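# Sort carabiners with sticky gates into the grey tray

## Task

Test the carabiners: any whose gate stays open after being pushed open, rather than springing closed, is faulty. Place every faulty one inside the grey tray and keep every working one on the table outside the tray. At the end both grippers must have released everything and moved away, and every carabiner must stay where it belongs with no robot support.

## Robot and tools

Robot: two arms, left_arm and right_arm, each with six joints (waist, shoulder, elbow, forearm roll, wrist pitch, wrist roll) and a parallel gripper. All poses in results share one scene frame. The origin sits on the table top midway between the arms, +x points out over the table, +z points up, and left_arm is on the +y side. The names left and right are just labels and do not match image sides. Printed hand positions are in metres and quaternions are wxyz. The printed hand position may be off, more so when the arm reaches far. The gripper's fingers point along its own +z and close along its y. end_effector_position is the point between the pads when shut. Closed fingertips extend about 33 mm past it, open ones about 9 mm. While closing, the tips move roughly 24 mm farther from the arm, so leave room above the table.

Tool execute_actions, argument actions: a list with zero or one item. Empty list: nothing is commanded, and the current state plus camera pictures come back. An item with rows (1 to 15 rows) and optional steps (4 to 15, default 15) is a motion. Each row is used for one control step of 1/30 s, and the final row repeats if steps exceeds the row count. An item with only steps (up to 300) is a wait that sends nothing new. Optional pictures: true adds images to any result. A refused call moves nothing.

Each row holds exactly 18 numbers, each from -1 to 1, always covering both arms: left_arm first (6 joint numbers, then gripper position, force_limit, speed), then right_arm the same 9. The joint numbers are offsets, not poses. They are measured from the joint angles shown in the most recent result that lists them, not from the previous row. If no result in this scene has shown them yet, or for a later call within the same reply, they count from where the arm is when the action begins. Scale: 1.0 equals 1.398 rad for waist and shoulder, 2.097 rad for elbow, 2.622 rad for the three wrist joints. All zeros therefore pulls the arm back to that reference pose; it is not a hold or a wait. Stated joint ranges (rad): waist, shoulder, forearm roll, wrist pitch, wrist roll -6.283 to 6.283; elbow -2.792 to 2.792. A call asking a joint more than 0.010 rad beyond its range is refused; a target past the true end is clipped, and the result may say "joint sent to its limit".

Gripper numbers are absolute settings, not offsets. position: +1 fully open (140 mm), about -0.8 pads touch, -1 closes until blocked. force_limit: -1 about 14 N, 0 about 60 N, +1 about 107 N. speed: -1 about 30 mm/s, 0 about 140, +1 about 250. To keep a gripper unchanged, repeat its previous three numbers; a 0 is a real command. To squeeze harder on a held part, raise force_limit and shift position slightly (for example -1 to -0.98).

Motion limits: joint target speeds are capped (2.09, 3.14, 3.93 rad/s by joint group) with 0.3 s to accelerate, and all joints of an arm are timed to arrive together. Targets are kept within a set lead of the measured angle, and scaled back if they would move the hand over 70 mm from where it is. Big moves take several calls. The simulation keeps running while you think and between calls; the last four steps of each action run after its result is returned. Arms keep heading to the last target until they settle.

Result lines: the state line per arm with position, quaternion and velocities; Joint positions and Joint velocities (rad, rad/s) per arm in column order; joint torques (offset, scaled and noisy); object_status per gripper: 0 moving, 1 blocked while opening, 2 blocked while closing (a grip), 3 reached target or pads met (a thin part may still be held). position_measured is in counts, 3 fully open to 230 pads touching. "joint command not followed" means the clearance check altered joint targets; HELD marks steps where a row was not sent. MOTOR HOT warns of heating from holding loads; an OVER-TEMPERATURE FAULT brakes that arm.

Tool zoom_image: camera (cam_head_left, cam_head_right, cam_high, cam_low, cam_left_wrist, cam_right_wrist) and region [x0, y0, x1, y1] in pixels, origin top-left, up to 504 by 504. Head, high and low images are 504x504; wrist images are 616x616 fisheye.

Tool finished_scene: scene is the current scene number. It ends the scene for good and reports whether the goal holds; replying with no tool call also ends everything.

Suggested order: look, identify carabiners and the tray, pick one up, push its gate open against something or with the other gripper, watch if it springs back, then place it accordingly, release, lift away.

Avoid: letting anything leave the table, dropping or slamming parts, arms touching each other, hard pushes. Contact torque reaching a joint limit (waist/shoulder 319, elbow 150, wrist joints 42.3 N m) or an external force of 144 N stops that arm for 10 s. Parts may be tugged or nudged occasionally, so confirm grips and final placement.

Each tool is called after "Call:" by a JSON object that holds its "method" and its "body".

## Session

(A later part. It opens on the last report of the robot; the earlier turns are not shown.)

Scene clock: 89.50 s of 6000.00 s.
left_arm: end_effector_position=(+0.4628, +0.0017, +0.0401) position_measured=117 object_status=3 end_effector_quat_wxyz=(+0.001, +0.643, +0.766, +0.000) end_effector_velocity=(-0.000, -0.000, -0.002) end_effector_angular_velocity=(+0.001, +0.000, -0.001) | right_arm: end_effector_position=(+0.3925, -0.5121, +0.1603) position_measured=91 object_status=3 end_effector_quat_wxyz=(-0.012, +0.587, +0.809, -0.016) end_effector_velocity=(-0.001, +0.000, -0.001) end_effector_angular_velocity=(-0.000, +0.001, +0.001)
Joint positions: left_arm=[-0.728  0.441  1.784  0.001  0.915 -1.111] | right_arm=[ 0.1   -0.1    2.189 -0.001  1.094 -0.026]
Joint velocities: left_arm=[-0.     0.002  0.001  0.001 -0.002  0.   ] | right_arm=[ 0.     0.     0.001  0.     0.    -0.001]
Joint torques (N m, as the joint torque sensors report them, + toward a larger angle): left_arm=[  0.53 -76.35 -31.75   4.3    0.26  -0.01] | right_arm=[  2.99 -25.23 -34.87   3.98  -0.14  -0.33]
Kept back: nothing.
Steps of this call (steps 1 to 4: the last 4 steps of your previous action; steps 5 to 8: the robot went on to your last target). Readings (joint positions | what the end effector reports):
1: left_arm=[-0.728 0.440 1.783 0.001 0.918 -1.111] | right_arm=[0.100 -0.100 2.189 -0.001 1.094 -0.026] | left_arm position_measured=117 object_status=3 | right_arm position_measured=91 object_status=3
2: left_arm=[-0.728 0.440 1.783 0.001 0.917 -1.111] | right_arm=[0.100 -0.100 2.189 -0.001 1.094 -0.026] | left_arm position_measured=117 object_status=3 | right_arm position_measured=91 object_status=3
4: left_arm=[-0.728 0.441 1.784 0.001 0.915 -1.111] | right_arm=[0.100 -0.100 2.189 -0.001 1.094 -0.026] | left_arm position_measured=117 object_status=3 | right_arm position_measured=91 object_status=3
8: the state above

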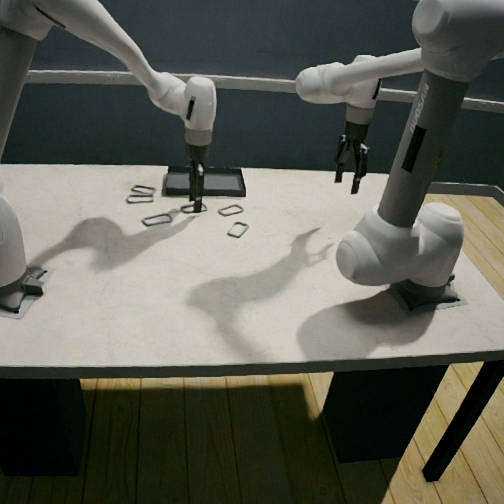

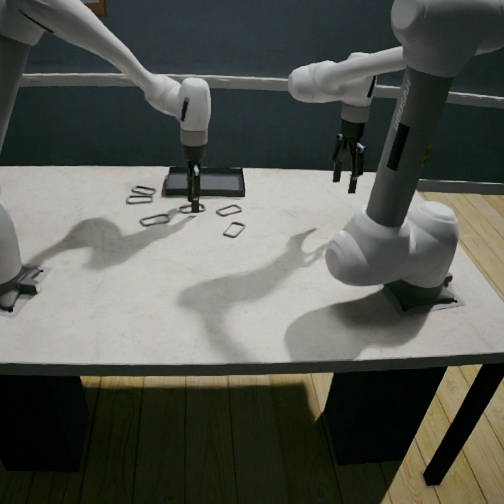

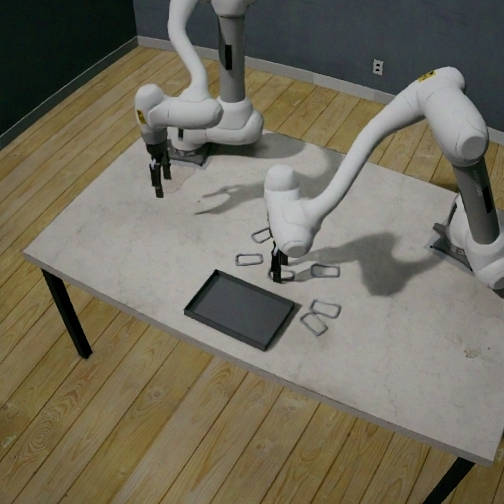

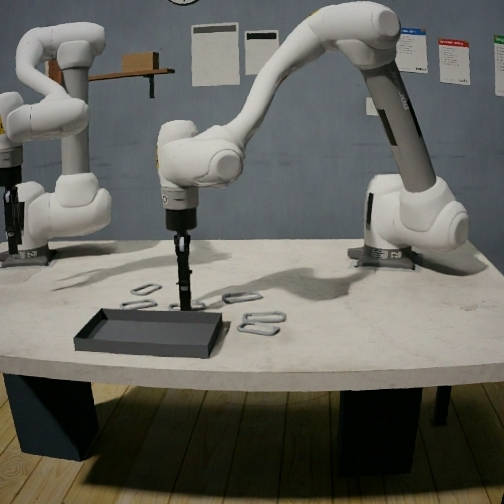

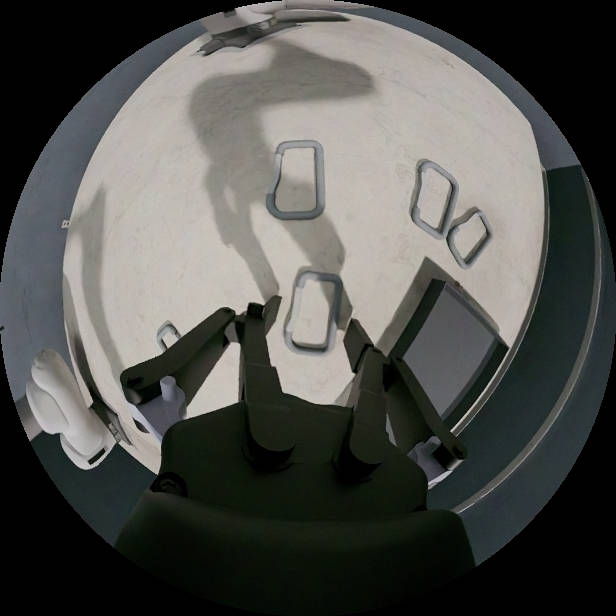

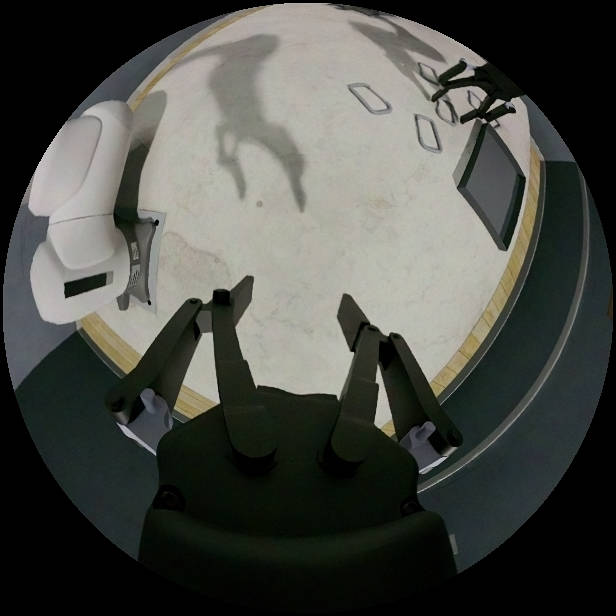

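Good. Close with the E′ recipe.

Call:
{"method": "execute_actions", "body": {"actions": [{"rows":[[0,0,0,0,0,0,-0.2,-0.3,0,0,0,0,0,0,0,0.3,0,0]],"steps":15}]}}

Call:
{"method": "execute_actions", "body": {"actions": [{"rows":[[0,-0.0016,-0.0008,0,0.0015,0,-0.48,-0.3,-0.5,0,0,0,0,0,0,0.3,0,0]],"steps":15}]}}

Call:
{"method": "execute_actions", "body": {"actions": [{"steps":8}], "pictures": true}}

Call:
{"method": "zoom_image", "body": {"camera": "cam_left_wrist", "region": [230, 230, 400, 400]}}

Scene clock: 90.03 s of 6000.00 s.
left_arm: end_effector_position=(+0.4628, +0.0017, +0.0400) position_measured=154 object_status=0 end_effector_quat_wxyz=(+0.001, +0.643, +0.766, +0.000) end_effector_velocity=(-0.000, -0.000, -0.000) end_effector_angular_velocity=(+0.001, +0.000, +0.001) | right_arm: end_effector_position=(+0.3925, -0.5121, +0.1603) position_measured=91 object_status=3 end_effector_quat_wxyz=(-0.012, +0.587, +0.809, -0.016) end_effector_velocity=(+0.000, -0.000, +0.000) end_effector_angular_velocity=(+0.000, -0.001, +0.000)
Joint positions: left_arm=[-0.728  0.442  1.784  0.001  0.915 -1.111] | right_arm=[ 0.1   -0.1    2.189 -0.001  1.094 -0.026]
Joint velocities: left_arm=[-0.     0.001 -0.     0.     0.    -0.002] | right_arm=[-0.    -0.    -0.    -0.     0.    -0.001]
Joint torques (N m, as the joint torque sensors report them, + toward a larger angle): left_arm=[  0.06 -70.84 -27.42   4.48  -0.01   0.06] | right_arm=[  2.86 -25.14 -34.85   4.07   0.2   -0.46]
Steps of this call (steps 1 to 5: the robot went on to your last target; steps 6 to 16: the first 11 steps of this action). Readings (joint positions | what the end effector reports):
6: left_arm=[-0.728 0.442 1.784 0.001 0.915 -1.111] | right_arm=[0.100 -0.100 2.189 -0.001 1.094 -0.026] | left_arm position_measured=117 object_status=0 | right_arm position_measured=91 object_status=3
7: left_arm=[-0.728 0.442 1.784 0.001 0.915 -1.111] | right_arm=[0.100 -0.100 2.189 -0.001 1.094 -0.026] | left_arm position_measured=119 object_status=0 | right_arm position_measured=91 object_status=3
9: left_arm=[-0.728 0.442 1.784 0.001 0.915 -1.111] | right_arm=[0.100 -0.100 2.189 -0.001 1.094 -0.026] | left_arm position_measured=134 object_status=0 | right_arm position_measured=91 object_status=3
13: left_arm=[-0.728 0.442 1.784 0.001 0.915 -1.111] | right_arm=[0.100 -0.100 2.189 -0.001 1.094 -0.026] | left_arm position_measured=154 object_status=0 | right_arm position_measured=91 object_status=3
16: the state above

Scene clock: 90.53 s of 6000.00 s.
left_arm: end_effector_position=(+0.4629, +0.0016, +0.0424) position_measured=190 object_status=0 end_effector_quat_wxyz=(+0.001, +0.643, +0.766, +0.000) end_effector_velocity=(-0.000, +0.000, -0.000) end_effector_angular_velocity=(+0.001, +0.000, -0.002) | right_arm: end_effector_position=(+0.3925, -0.5121, +0.1603) position_measured=91 object_status=3 end_effector_quat_wxyz=(-0.012, +0.587, +0.809, -0.016) end_effector_velocity=(+0.000, -0.000, -0.000) end_effector_angular_velocity=(-0.001, -0.000, +0.002)
Joint positions: left_arm=[-0.728  0.439  1.782  0.001  0.919 -1.111] | right_arm=[ 0.1   -0.1    2.189 -0.001  1.094 -0.026]
Joint velocities: left_arm=[0.    0.    0.    0.001 0.001 0.002] | right_arm=[ 0.     0.    -0.    -0.001 -0.    -0.002]
Joint torques (N m, as the joint torque sensors report them, + toward a larger angle): left_arm=[ -1.86 -63.61 -22.83   3.22   0.7    0.11] | right_arm=[  3.16 -24.88 -34.98   3.96  -0.11  -0.37]
Steps of this call (steps 1 to 4: the last 4 steps of your previous action; steps 5 to 15: the first 11 steps of this action, its rows measured from where the robot was after step 4). Readings (joint positions | what the end effector reports):
4: left_arm=[-0.728 0.442 1.784 0.001 0.915 -1.111] | right_arm=[0.100 -0.100 2.189 -0.001 1.094 -0.026] | left_arm position_measured=154 object_status=3 | right_arm position_measured=91 object_status=3
5: left_arm=[-0.728 0.442 1.784 0.001 0.915 -1.111] | right_arm=[0.100 -0.100 2.189 -0.001 1.094 -0.026] | left_arm position_measured=154 object_status=0 | right_arm position_measured=91 object_status=3
6: left_arm=[-0.728 0.441 1.784 0.001 0.915 -1.111] | right_arm=[0.100 -0.100 2.189 -0.001 1.094 -0.026] | left_arm position_measured=156 object_status=0 | right_arm position_measured=91 object_status=3
8: left_arm=[-0.728 0.440 1.783 0.001 0.917 -1.111] | right_arm=[0.100 -0.100 2.189 -0.001 1.094 -0.026] | left_arm position_measured=165 object_status=0 | right_arm position_measured=91 object_status=3
12: left_arm=[-0.728 0.439 1.783 0.001 0.918 -1.111] | right_arm=[0.100 -0.100 2.189 -0.001 1.094 -0.026] | left_arm position_measured=183 object_status=0 | right_arm position_measured=91 object_status=3
15: the state above

Scene clock: 90.80 s of 6000.00 s.
left_arm: end_effector_position=(+0.4629, +0.0016, +0.0424) position_measured=190 object_status=3 end_effector_quat_wxyz=(+0.001, +0.643, +0.766, +0.000) end_effector_velocity=(+0.000, +0.000, -0.000) end_effector_angular_velocity=(+0.001, +0.000, -0.000) | right_arm: end_effector_position=(+0.3925, -0.5121, +0.1603) position_measured=91 object_status=3 end_effector_quat_wxyz=(-0.012, +0.587, +0.809, -0.016) end_effector_velocity=(+0.000, -0.000, -0.001) end_effector_angular_velocity=(-0.001, +0.001, -0.000)
Joint positions: left_arm=[-0.728  0.439  1.782  0.001  0.919 -1.111] | right_arm=[ 0.1   -0.1    2.189 -0.001  1.094 -0.026]
Joint velocities: left_arm=[0.001 0.    0.    0.    0.    0.001] | right_arm=[-0.     0.001 -0.    -0.     0.     0.   ]
Joint torques (N m, as the joint torque sensors report them, + toward a larger angle): left_arm=[ -1.45 -63.45 -22.63   3.38   0.97   0.15] | right_arm=[  3.92 -25.83 -34.3    3.77  -0.22   0.05]
Kept back: nothing.
Steps of this call (steps 1 to 4: the last 4 steps of your previous action; steps 5 to 8: the robot went on to your last target). Readings (joint positions | what the end effector reports):
1: left_arm=[-0.728 0.439 1.782 0.001 0.919 -1.111] | right_arm=[0.100 -0.100 2.189 -0.001 1.094 -0.026] | left_arm position_measured=190 object_status=0 | right_arm position_measured=91 object_status=3
2: left_arm=[-0.728 0.439 1.782 0.001 0.919 -1.111] | right_arm=[0.100 -0.100 2.189 -0.001 1.094 -0.026] | left_arm position_measured=190 object_status=0 | right_arm position_measured=91 object_status=3
4: left_arm=[-0.728 0.439 1.782 0.001 0.919 -1.111] | right_arm=[0.100 -0.100 2.189 -0.001 1.094 -0.026] | left_arm position_measured=190 object_status=3 | right_arm position_measured=91 object_status=3
8: the state above

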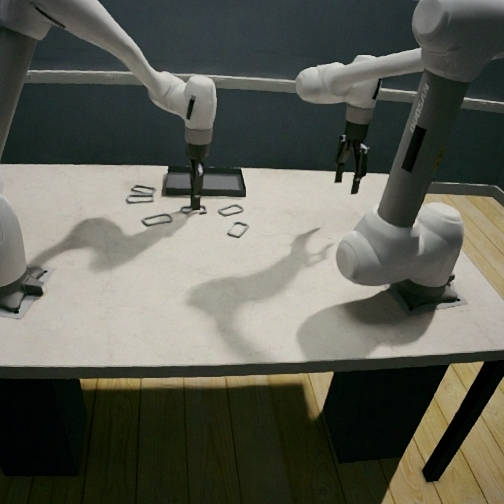

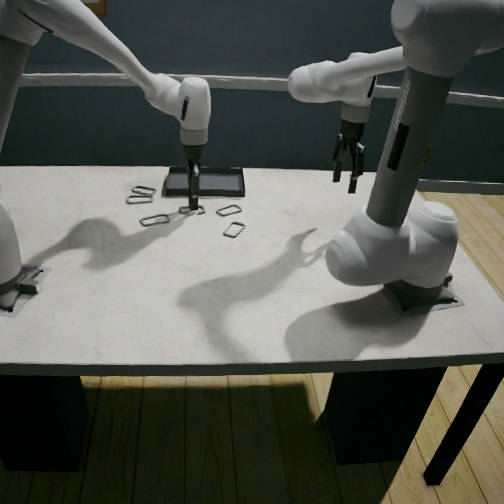

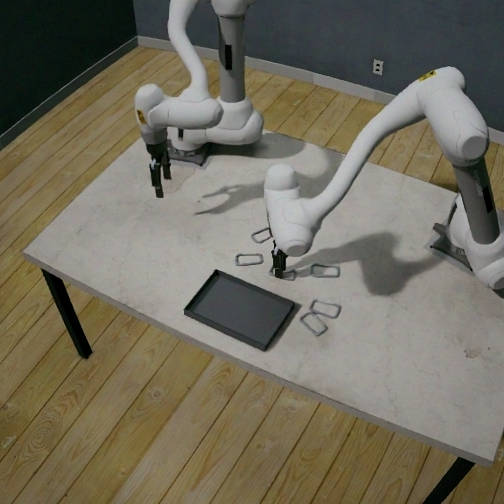

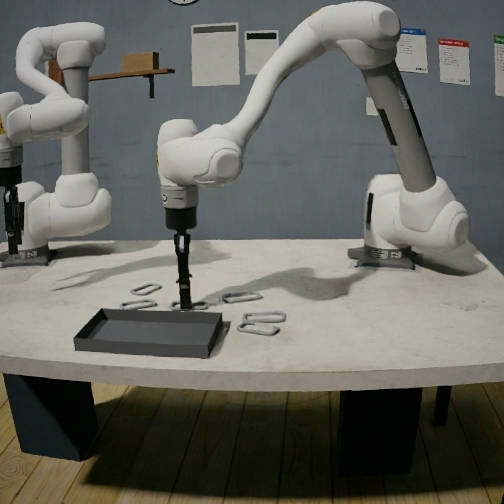

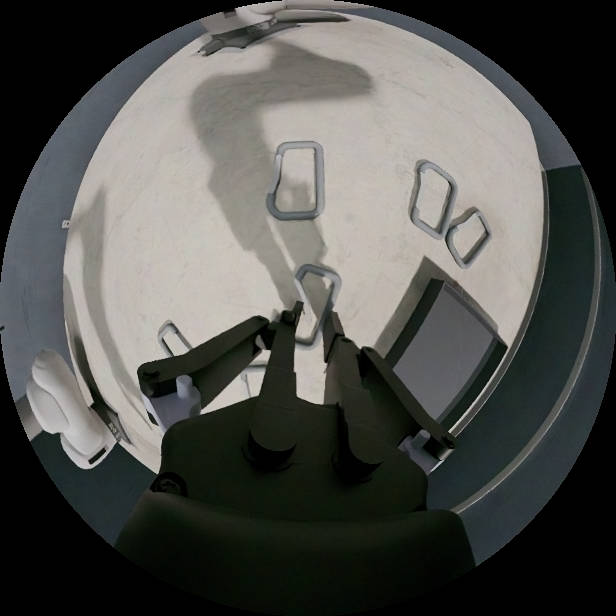

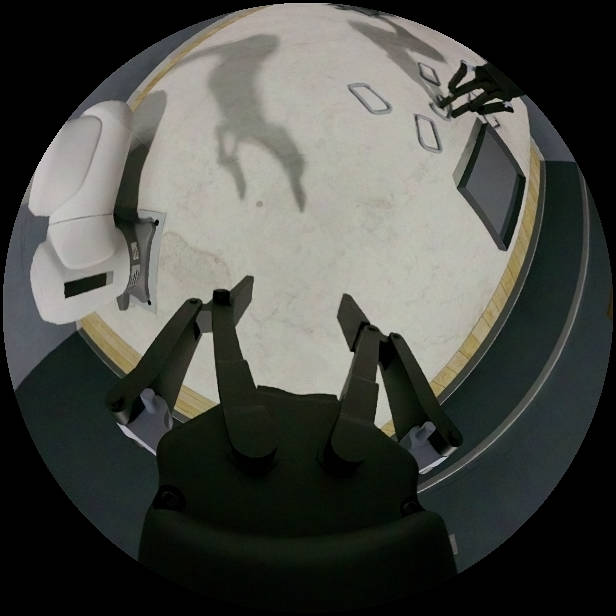

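Region (230, 230, 400, 400) of cam_left_wrist's 616x616 image, scaled by 2.965, with more detail than that image has.

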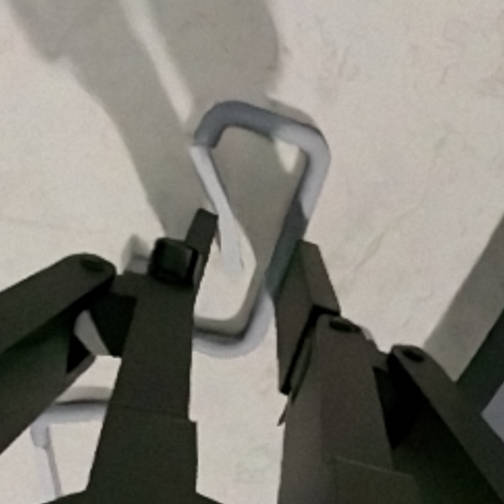

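Gate swung open (hinged at top). Release.

Call:
{"method": "execute_actions", "body": {"actions": [{"rows":[[0,0,0,0,0,0,0.3,-0.3,0,0,0,0,0,0,0,0.3,0,0],[0,0,0,0,0,0,0.3,-0.3,0,0,0,0,0,0,0,0.3,0,0],[0,0,0,0,0,0,0.3,-0.3,0,0,0,0,0,0,0,0.3,0,0],[0,0,0,0,0,0,0.3,-0.3,0,0,0,0,0,0,0,0.3,0,0],[0,0,0,0,0,0,0.3,-0.3,0,0,0,0,0,0,0,0.3,0,0],[0,0,0,0,0,0,0.3,-0.3,0,0,0,0,0,0,0,0.3,0,0],[0,0,0,0,0,0,0.3,-0.3,0,0,0,0,0,0,0,0.3,0,0],[0,0,0,0,0,0,0.3,-0.3,0,0,0,0,0,0,0,0.3,0,0],[0,0,0,0,0,0,0.3,-0.3,0,0,0,0,0,0,0,0.3,0,0],[0,0,0,0,0,0,0.3,-0.3,0,0,0,0,0,0,0,0.3,0,0],[0,-0.02,-0.009,0,0.018,0,0.3,-0.3,0,0,0,0,0,0,0,0.3,0,0]],"steps":15}]}}

Call:
{"method": "execute_actions", "body": {"actions": [{"steps":10}], "pictures": true}}

Call:
{"method": "zoom_image", "body": {"camera": "cam_left_wrist", "region": [200, 230, 400, 400]}}

Scene clock: 91.40 s of 6000.00 s.
left_arm: end_effector_position=(+0.4629, +0.0016, +0.0424) position_measured=119 object_status=0 end_effector_quat_wxyz=(+0.001, +0.643, +0.766, +0.000) end_effector_velocity=(+0.003, -0.002, +0.015) end_effector_angular_velocity=(-0.006, -0.005, -0.001) | right_arm: end_effector_position=(+0.3925, -0.5121, +0.1603) position_measured=91 object_status=3 end_effector_quat_wxyz=(-0.012, +0.587, +0.809, -0.016) end_effector_velocity=(-0.001, -0.000, -0.000) end_effector_angular_velocity=(-0.001, +0.000, +0.001)
Joint positions: left_arm=[-0.728  0.439  1.782  0.001  0.919 -1.111] | right_arm=[ 0.1   -0.1    2.189 -0.001  1.094 -0.026]
Joint velocities: left_arm=[ 0.001 -0.014 -0.012  0.     0.019  0.002] | right_arm=[ 0.    -0.001  0.001 -0.001  0.    -0.   ]
Joint torques (N m, as the joint torque sensors report them, + toward a larger angle): left_arm=[ -0.58 -77.56 -31.32   4.31   0.24   0.11] | right_arm=[  4.5  -26.22 -35.08   3.89   0.13  -0.21]
Steps of this call (steps 1 to 7: the robot went on to your last target; steps 8 to 18: the first 11 steps of this action). Readings (joint positions | what the end effector reports):
8: left_arm=[-0.728 0.439 1.782 0.001 0.919 -1.111] | right_arm=[0.100 -0.100 2.189 -0.001 1.094 -0.026] | left_arm position_measured=190 object_status=0 | right_arm position_measured=91 object_status=3
9: left_arm=[-0.728 0.439 1.783 0.001 0.919 -1.111] | right_arm=[0.100 -0.100 2.189 -0.001 1.094 -0.026] | left_arm position_measured=187 object_status=0 | right_arm position_measured=91 object_status=3
11: left_arm=[-0.728 0.439 1.783 0.001 0.919 -1.111] | right_arm=[0.100 -0.100 2.189 -0.001 1.094 -0.026] | left_arm position_measured=172 object_status=0 | right_arm position_measured=91 object_status=3
15: left_arm=[-0.728 0.439 1.783 0.001 0.919 -1.111] | right_arm=[0.100 -0.100 2.189 -0.001 1.094 -0.026] | left_arm position_measured=141 object_status=0 | right_arm position_measured=91 object_status=3
18: the state above

Scene clock: 91.73 s of 6000.00 s.
left_arm: end_effector_position=(+0.4626, +0.0020, +0.0703) position_measured=91 object_status=3 end_effector_quat_wxyz=(+0.000, +0.643, +0.766, +0.000) end_effector_velocity=(-0.002, -0.001, +0.004) end_effector_angular_velocity=(+0.000, +0.002, +0.000) | right_arm: end_effector_position=(+0.3925, -0.5121, +0.1603) position_measured=91 object_status=3 end_effector_quat_wxyz=(-0.012, +0.587, +0.809, -0.016) end_effector_velocity=(-0.000, -0.000, +0.000) end_effector_angular_velocity=(+0.000, -0.001, -0.000)
Joint positions: left_arm=[-0.728  0.412  1.764  0.001  0.965 -1.111] | right_arm=[ 0.1   -0.1    2.189 -0.001  1.094 -0.026]
Joint velocities: left_arm=[-0.002 -0.003 -0.003 -0.002  0.008 -0.002] | right_arm=[-0.    -0.001  0.     0.     0.    -0.   ]
Joint torques (N m, as the joint torque sensors report them, + toward a larger angle): left_arm=[ -0.39 -75.3  -30.93   4.37   0.13   0.04] | right_arm=[  2.76 -26.08 -34.87   3.98  -0.03  -0.22]
Kept back: nothing.
Steps of this call (steps 1 to 4: the last 4 steps of your previous action; steps 5 to 10: the robot went on to your last target). Readings (joint positions | what the end effector reports):
1: left_arm=[-0.728 0.436 1.780 0.001 0.924 -1.111] | right_arm=[0.100 -0.100 2.189 -0.001 1.094 -0.026] | left_arm position_measured=111 object_status=0 | right_arm position_measured=91 object_status=3
2: left_arm=[-0.728 0.429 1.775 0.001 0.937 -1.111] | right_arm=[0.100 -0.100 2.189 -0.001 1.094 -0.026] | left_arm position_measured=104 object_status=0 | right_arm position_measured=91 object_status=3
4: left_arm=[-0.728 0.417 1.767 0.001 0.956 -1.111] | right_arm=[0.100 -0.100 2.189 -0.001 1.094 -0.026] | left_arm position_measured=91 object_status=0 | right_arm position_measured=91 object_status=3
8: left_arm=[-0.728 0.412 1.764 0.001 0.964 -1.111] | right_arm=[0.100 -0.100 2.189 -0.001 1.094 -0.026] | left_arm position_measured=91 object_status=0 | right_arm position_measured=91 object_status=3
10: the state above

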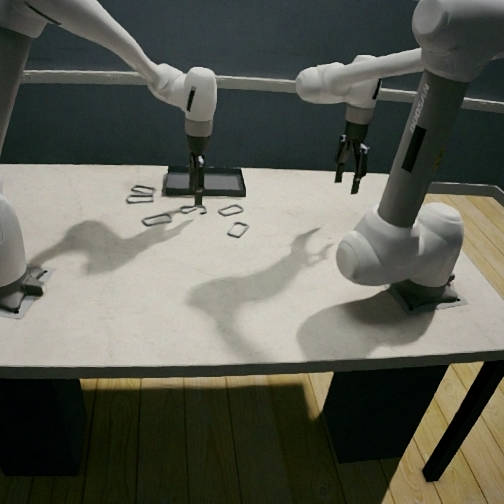

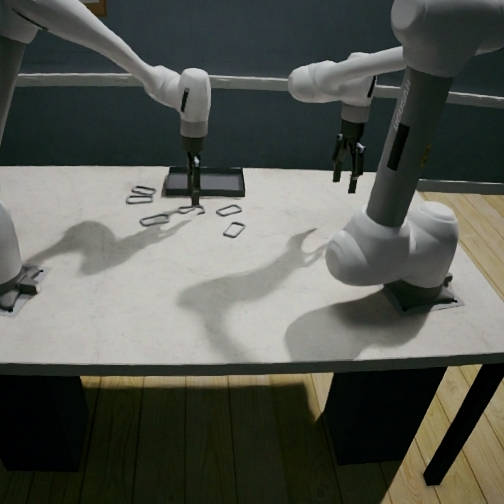

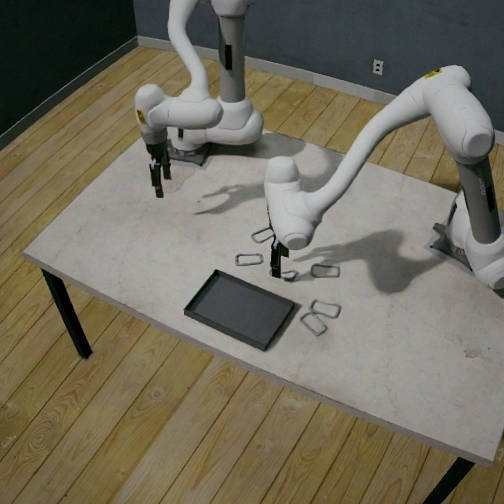

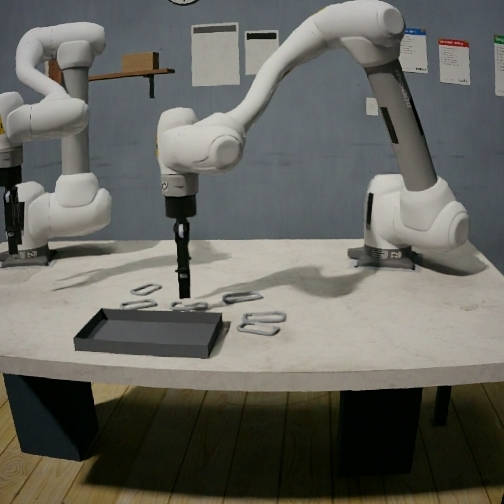

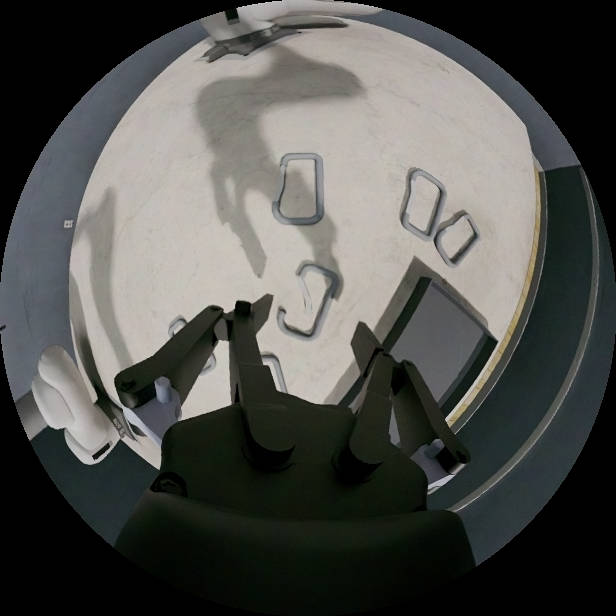

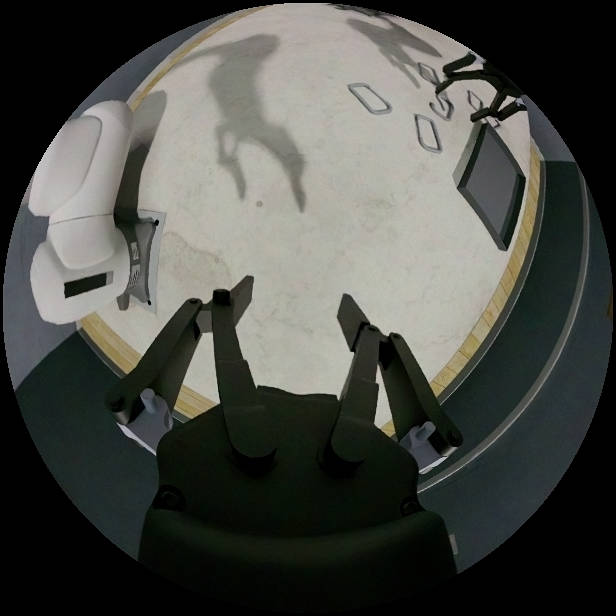

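Region (200, 230, 400, 400) of cam_left_wrist's 616x616 image, scaled by 2.520, with more detail than that image has; it fills the top 428 rows of this view, and the rest is white.

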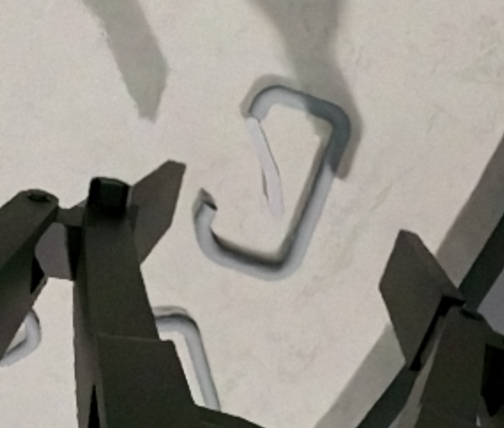

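Call:
{"method": "execute_actions", "body": {"actions": [{"rows":[[0.0094,-0.0205,0.0264,0,-0.0104,0.043,0.15,-0.3,0,0,0,0,0,0,0,0.3,0,0],[0.0094,-0.0205,0.0264,0,-0.0104,0.043,0.15,-0.3,0,0,0,0,0,0,0,0.3,0,0],[0.0094,-0.0205,0.0264,0,-0.0104,0.043,0.15,-0.3,0,0,0,0,0,0,0,0.3,0,0],[0.0094,-0.0205,0.0264,0,-0.0104,0.043,0.15,-0.3,0,0,0,0,0,0,0,0.3,0,0],[0.0094,-0.0205,0.0264,0,-0.0104,0.043,0.15,-0.3,0,0,0,0,0,0,0,0.3,0,0],[0.0094,-0.0205,0.0264,0,-0.0104,0.043,0.15,-0.3,0,0,0,0,0,0,0,0.3,0,0],[0.0094,-0.0205,0.0264,0,-0.0104,0.043,0.15,-0.3,0,0,0,0,0,0,0,0.3,0,0],[0.0094,-0.0205,0.0264,0,-0.0104,0.043,0.15,-0.3,0,0,0,0,0,0,0,0.3,0,0],[0.0094,-0.011,0.030,0,-0.0184,0.043,0.15,-0.3,0,0,0,0,0,0,0,0.3,0,0]],"steps":15}]}}

Call:
{"method": "execute_actions", "body": {"actions": [{"steps":8}], "pictures": true}}

Call:
{"method": "zoom_image", "body": {"camera": "cam_left_wrist", "region": [200, 230, 400, 400]}}

Scene clock: 92.60 s of 6000.00 s.
left_arm: end_effector_position=(+0.4551, +0.0271, +0.0593) position_measured=110 object_status=0 end_effector_quat_wxyz=(+0.001, +0.680, +0.733, +0.000) end_effector_velocity=(-0.007, +0.011, -0.116) end_effector_angular_velocity=(+0.028, +0.022, -0.020) | right_arm: end_effector_position=(+0.3925, -0.5121, +0.1603) position_measured=91 object_status=3 end_effector_quat_wxyz=(-0.012, +0.587, +0.809, -0.016) end_effector_velocity=(+0.000, +0.000, +0.001) end_effector_angular_velocity=(+0.000, -0.002, +0.001)
Joint positions: left_arm=[-0.715  0.389  1.822  0.001  0.928 -1.   ] | right_arm=[ 0.1   -0.1    2.189 -0.001  1.094 -0.026]
Joint velocities: left_arm=[ 0.001  0.114  0.084 -0.    -0.162  0.02 ] | right_arm=[ 0.    -0.002 -0.001 -0.     0.    -0.   ]
Joint torques (N m, as the joint torque sensors report them, + toward a larger angle): left_arm=[ -0.42 -70.61 -30.77   4.16   0.02  -0.14] | right_arm=[  3.55 -24.86 -34.31   3.95  -0.18  -0.43]
Steps of this call (steps 1 to 15: the robot went on to your last target; steps 16 to 26: the first 11 steps of this action). Readings (joint positions | what the end effector reports):
16: left_arm=[-0.728 0.411 1.764 0.001 0.966 -1.111] | right_arm=[0.100 -0.100 2.189 -0.001 1.094 -0.026] | left_arm position_measured=91 object_status=0 | right_arm position_measured=91 object_status=3
17: left_arm=[-0.728 0.410 1.767 0.001 0.965 -1.104] | right_arm=[0.100 -0.100 2.189 -0.001 1.094 -0.026] | left_arm position_measured=94 object_status=0 | right_arm position_measured=91 object_status=3
19: left_arm=[-0.722 0.398 1.791 0.001 0.953 -1.056] | right_arm=[0.100 -0.100 2.189 -0.001 1.094 -0.026] | left_arm position_measured=107 object_status=0 | right_arm position_measured=91 object_status=3
23: left_arm=[-0.716 0.384 1.816 0.001 0.940 -1.004] | right_arm=[0.100 -0.100 2.189 -0.001 1.094 -0.026] | left_arm position_measured=110 object_status=0 | right_arm position_measured=91 object_status=3
26: the state above

Scene clock: 92.87 s of 6000.00 s.
left_arm: end_effector_position=(+0.4552, +0.0272, +0.0528) position_measured=110 object_status=3 end_effector_quat_wxyz=(+0.001, +0.680, +0.733, +0.000) end_effector_velocity=(+0.000, +0.000, -0.002) end_effector_angular_velocity=(+0.000, +0.001, +0.001) | right_arm: end_effector_position=(+0.3925, -0.5121, +0.1603) position_measured=91 object_status=3 end_effector_quat_wxyz=(-0.012, +0.587, +0.809, -0.016) end_effector_velocity=(-0.001, -0.000, -0.001) end_effector_angular_velocity=(-0.001, +0.004, +0.000)
Joint positions: left_arm=[-0.715  0.396  1.827  0.001  0.917 -0.999] | right_arm=[ 0.1   -0.1    2.189 -0.001  1.094 -0.026]
Joint velocities: left_arm=[ 0.001  0.003  0.001 -0.    -0.003  0.   ] | right_arm=[ 0.     0.002  0.001  0.     0.    -0.   ]
Joint torques (N m, as the joint torque sensors report them, + toward a larger angle): left_arm=[  0.03 -72.94 -31.55   4.39   0.01  -0.01] | right_arm=[  3.49 -26.48 -34.26   4.     0.11  -0.24]
Kept back: nothing.
Steps of this call (steps 1 to 4: the last 4 steps of your previous action; steps 5 to 8: the robot went on to your last target). Readings (joint positions | what the end effector reports):
1: left_arm=[-0.715 0.392 1.824 0.001 0.924 -0.999] | right_arm=[0.100 -0.100 2.189 -0.001 1.094 -0.026] | left_arm position_measured=110 object_status=0 | right_arm position_measured=91 object_status=3
2: left_arm=[-0.715 0.394 1.825 0.001 0.921 -0.999] | right_arm=[0.100 -0.100 2.189 -0.001 1.094 -0.026] | left_arm position_measured=110 object_status=0 | right_arm position_measured=91 object_status=3
4: left_arm=[-0.715 0.395 1.826 0.001 0.919 -0.999] | right_arm=[0.100 -0.100 2.189 -0.001 1.094 -0.026] | left_arm position_measured=110 object_status=3 | right_arm position_measured=91 object_status=3
8: the state above

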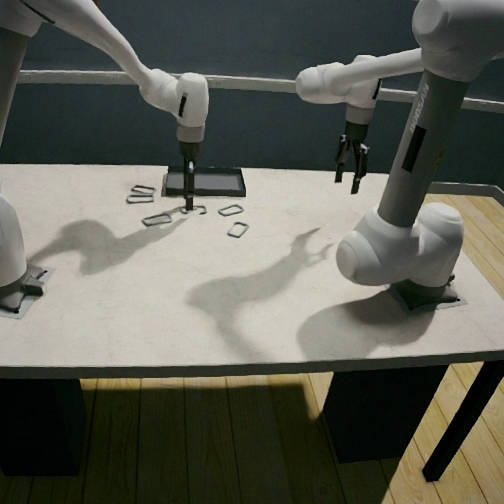

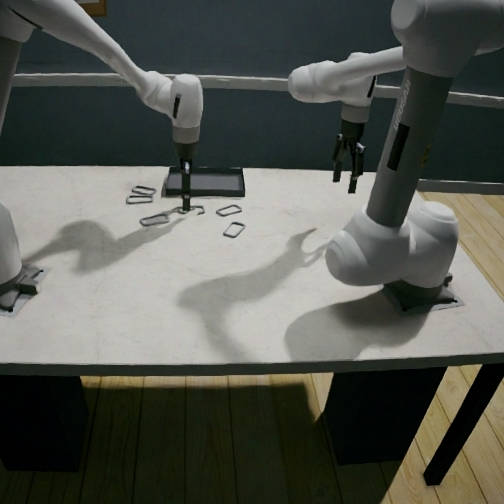

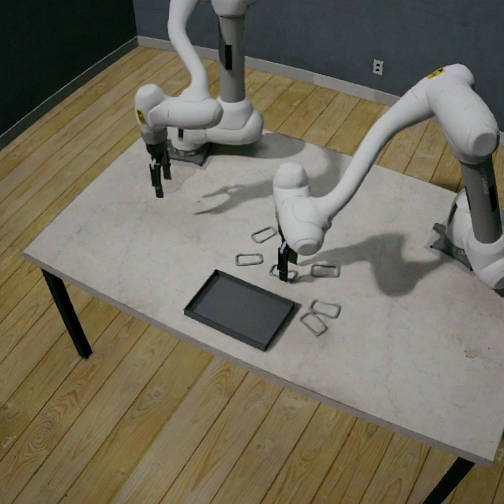

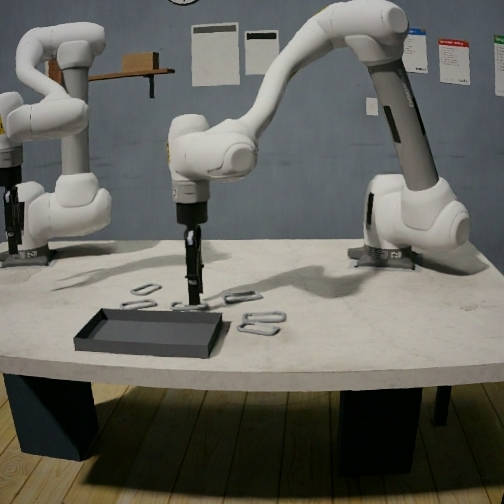

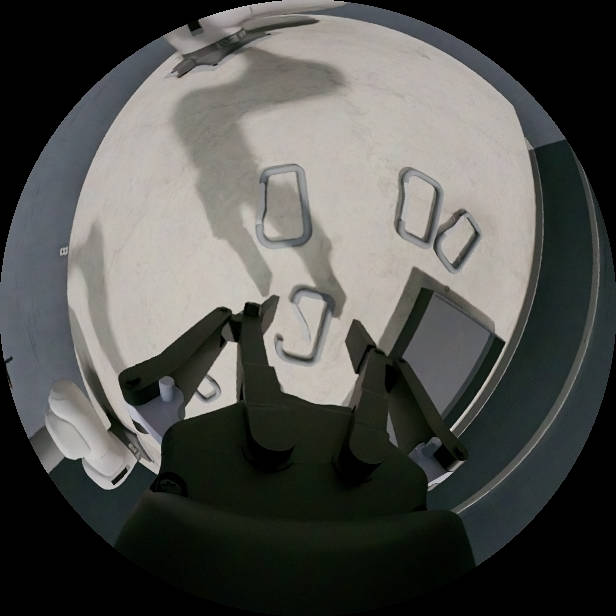

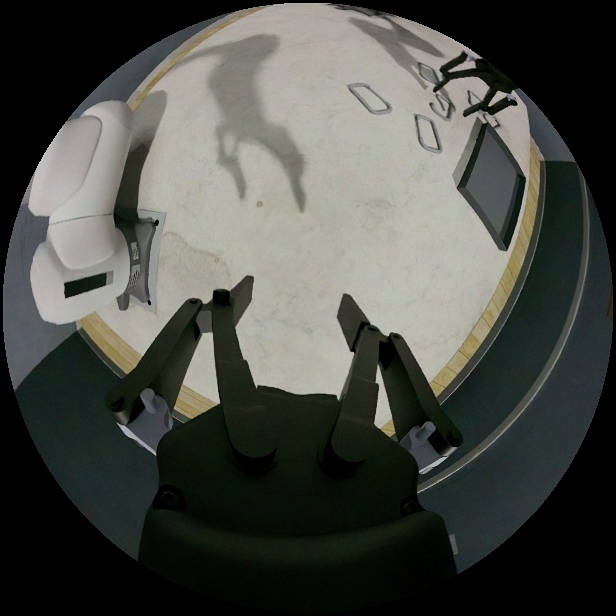

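Region (200, 230, 400, 400) of cam_left_wrist's 616x616 image, scaled by 2.520, with more detail than that image has; it fills the top 428 rows of this view, and the rest is white.

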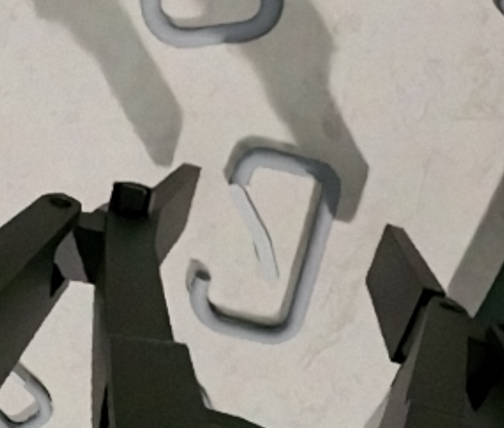

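Call:
{"method": "execute_actions", "body": {"actions": [{"rows":[[0,0.005,0.002,0,-0.0043,0,0.15,-0.3,0,0,0,0,0,0,0,0.3,0,0],[0,0.005,0.002,0,-0.0043,0,0.15,-0.3,0,0,0,0,0,0,0,0.3,0,0],[0,0.0095,0.004,0,-0.0083,0,0.15,-0.3,0,0,0,0,0,0,0,0.3,0,0],[0,0.0095,0.004,0,-0.0083,0,0.15,-0.3,0,0,0,0,0,0,0,0.3,0,0],[0,0.0095,0.004,0,-0.0083,0,0.15,-0.3,0,0,0,0,0,0,0,0.3,0,0],[0,0.0095,0.004,0,-0.0083,0,0.15,-0.3,0,0,0,0,0,0,0,0.3,0,0],[0,0.0095,0.004,0,-0.0083,0,-0.2,-0.3,0,0,0,0,0,0,0,0.3,0,0]],"steps":15}]}}

Call:
{"method": "execute_actions", "body": {"actions": [{"steps":8}], "pictures": true}}

Call:
{"method": "zoom_image", "body": {"camera": "cam_left_wrist", "region": [200, 230, 400, 400]}}

Scene clock: 93.50 s of 6000.00 s.
left_arm: end_effector_position=(+0.4553, +0.0271, +0.0403) position_measured=135 object_status=0 end_effector_quat_wxyz=(+0.001, +0.680, +0.733, +0.000) end_effector_velocity=(+0.000, +0.000, -0.004) end_effector_angular_velocity=(+0.000, +0.000, +0.001) | right_arm: end_effector_position=(+0.3925, -0.5121, +0.1603) position_measured=91 object_status=3 end_effector_quat_wxyz=(-0.012, +0.587, +0.809, -0.016) end_effector_velocity=(-0.000, -0.000, -0.001) end_effector_angular_velocity=(-0.001, +0.002, -0.001)
Joint positions: left_arm=[-0.715  0.409  1.835  0.001  0.896 -0.998] | right_arm=[ 0.1   -0.1    2.189 -0.001  1.094 -0.026]
Joint velocities: left_arm=[ 0.001  0.004  0.002 -0.    -0.006 -0.   ] | right_arm=[-0.     0.002  0.    -0.     0.     0.001]
Joint torques (N m, as the joint torque sensors report them, + toward a larger angle): left_arm=[ -0.25 -72.65 -30.44   4.32   0.13   0.16] | right_arm=[  2.48 -26.52 -34.63   3.83  -0.1   -0.4 ]
Steps of this call (steps 1 to 8: the robot went on to your last target; steps 9 to 19: the first 11 steps of this action). Readings (joint positions | what the end effector reports):
9: left_arm=[-0.715 0.396 1.827 0.001 0.917 -0.998] | right_arm=[0.100 -0.100 2.189 -0.001 1.094 -0.026] | left_arm position_measured=110 object_status=3 | right_arm position_measured=91 object_status=3
10: left_arm=[-0.715 0.398 1.828 0.001 0.914 -0.998] | right_arm=[0.100 -0.100 2.189 -0.001 1.094 -0.026] | left_arm position_measured=110 object_status=3 | right_arm position_measured=91 object_status=3
12: left_arm=[-0.715 0.402 1.830 0.001 0.907 -0.998] | right_arm=[0.100 -0.100 2.189 -0.001 1.094 -0.026] | left_arm position_measured=110 object_status=3 | right_arm position_measured=91 object_status=3
16: left_arm=[-0.715 0.408 1.834 0.001 0.897 -0.998] | right_arm=[0.100 -0.100 2.189 -0.001 1.094 -0.026] | left_arm position_measured=112 object_status=0 | right_arm position_measured=91 object_status=3
19: the state above

Scene clock: 93.77 s of 6000.00 s.
left_arm: end_effector_position=(+0.4553, +0.0271, +0.0400) position_measured=154 object_status=3 end_effector_quat_wxyz=(+0.001, +0.680, +0.733, +0.000) end_effector_velocity=(+0.000, +0.000, -0.001) end_effector_angular_velocity=(+0.001, -0.000, +0.001) | right_arm: end_effector_position=(+0.3925, -0.5121, +0.1603) position_measured=91 object_status=3 end_effector_quat_wxyz=(-0.012, +0.587, +0.809, -0.016) end_effector_velocity=(-0.000, -0.000, +0.000) end_effector_angular_velocity=(+0.000, -0.001, +0.001)
Joint positions: left_arm=[-0.715  0.409  1.835  0.001  0.896 -0.998] | right_arm=[ 0.1   -0.1    2.189 -0.001  1.094 -0.026]
Joint velocities: left_arm=[ 0.     0.001  0.     0.001 -0.    -0.001] | right_arm=[-0.    -0.001  0.    -0.     0.    -0.001]
Joint torques (N m, as the joint torque sensors report them, + toward a larger angle): left_arm=[  0.06 -72.57 -30.88   4.22   0.17   0.01] | right_arm=[  2.29 -25.6  -34.92   3.82  -0.05  -0.3 ]
Kept back: nothing.
Steps of this call (steps 1 to 4: the last 4 steps of your previous action; steps 5 to 8: the robot went on to your last target). Readings (joint positions | what the end effector reports):
1: left_arm=[-0.715 0.409 1.835 0.001 0.896 -0.998] | right_arm=[0.100 -0.100 2.189 -0.001 1.094 -0.026] | left_arm position_measured=143 object_status=0 | right_arm position_measured=91 object_status=3
2: left_arm=[-0.715 0.409 1.835 0.001 0.896 -0.998] | right_arm=[0.100 -0.100 2.189 -0.001 1.094 -0.026] | left_arm position_measured=150 object_status=0 | right_arm position_measured=91 object_status=3
4: left_arm=[-0.715 0.409 1.835 0.001 0.896 -0.998] | right_arm=[0.100 -0.100 2.189 -0.001 1.094 -0.026] | left_arm position_measured=154 object_status=0 | right_arm position_measured=91 object_status=3
8: the state above

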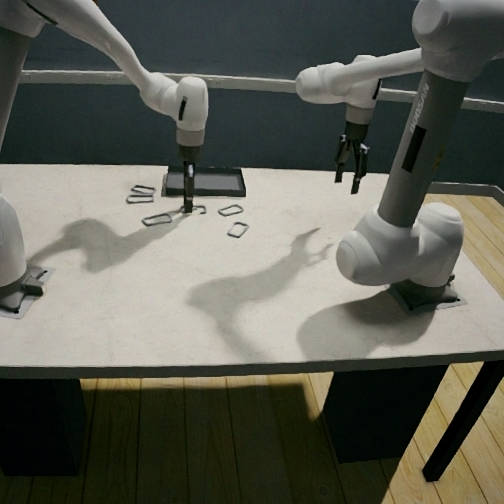

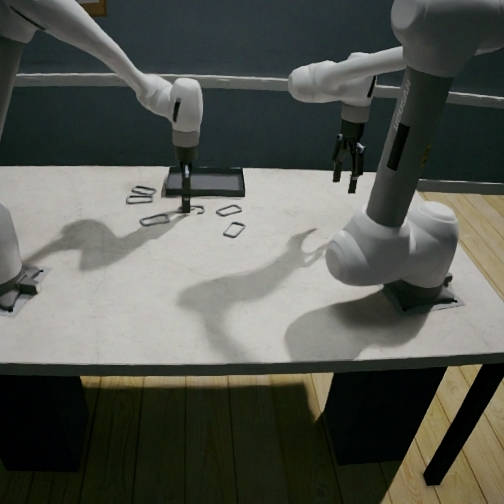

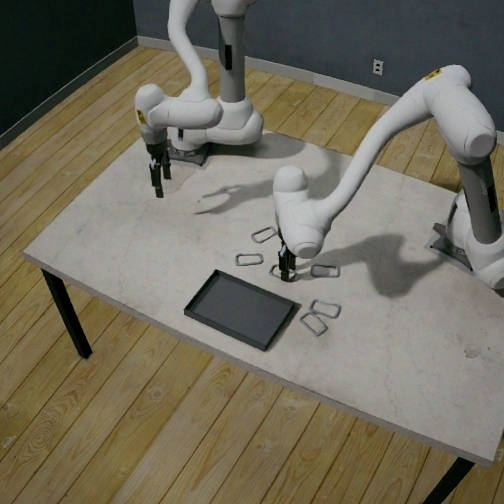

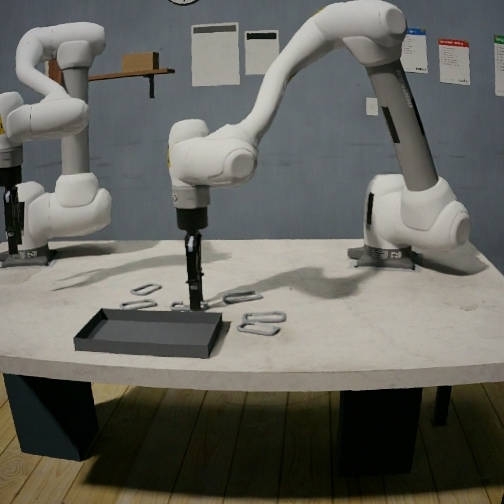

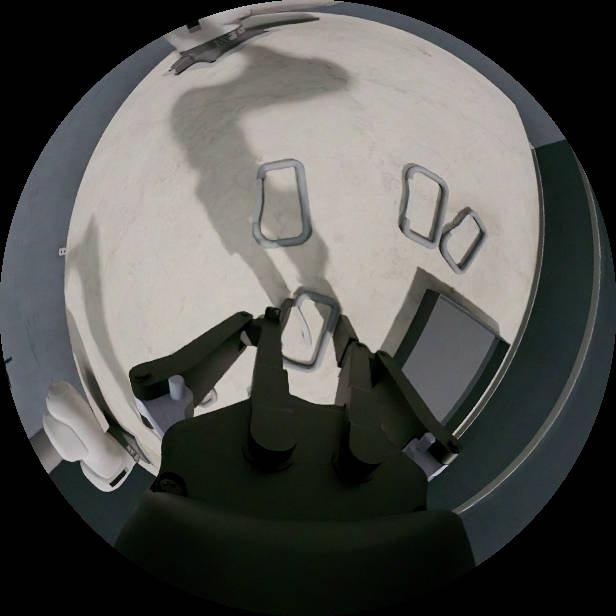

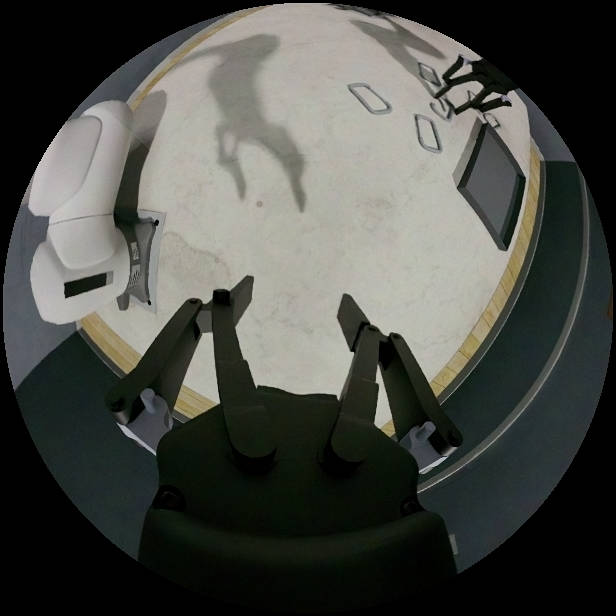

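Region (200, 230, 400, 400) of cam_left_wrist's 616x616 image, scaled by 2.520, with more detail than that image has; it fills the top 428 rows of this view, and the rest is white.

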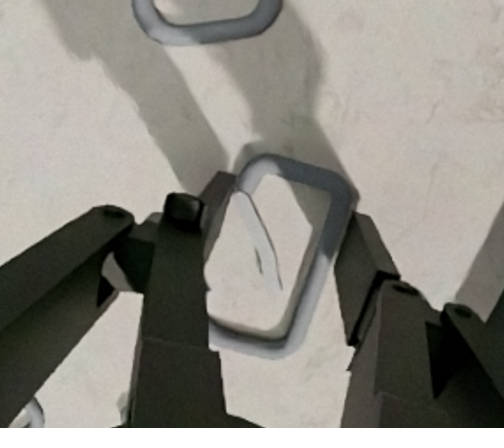

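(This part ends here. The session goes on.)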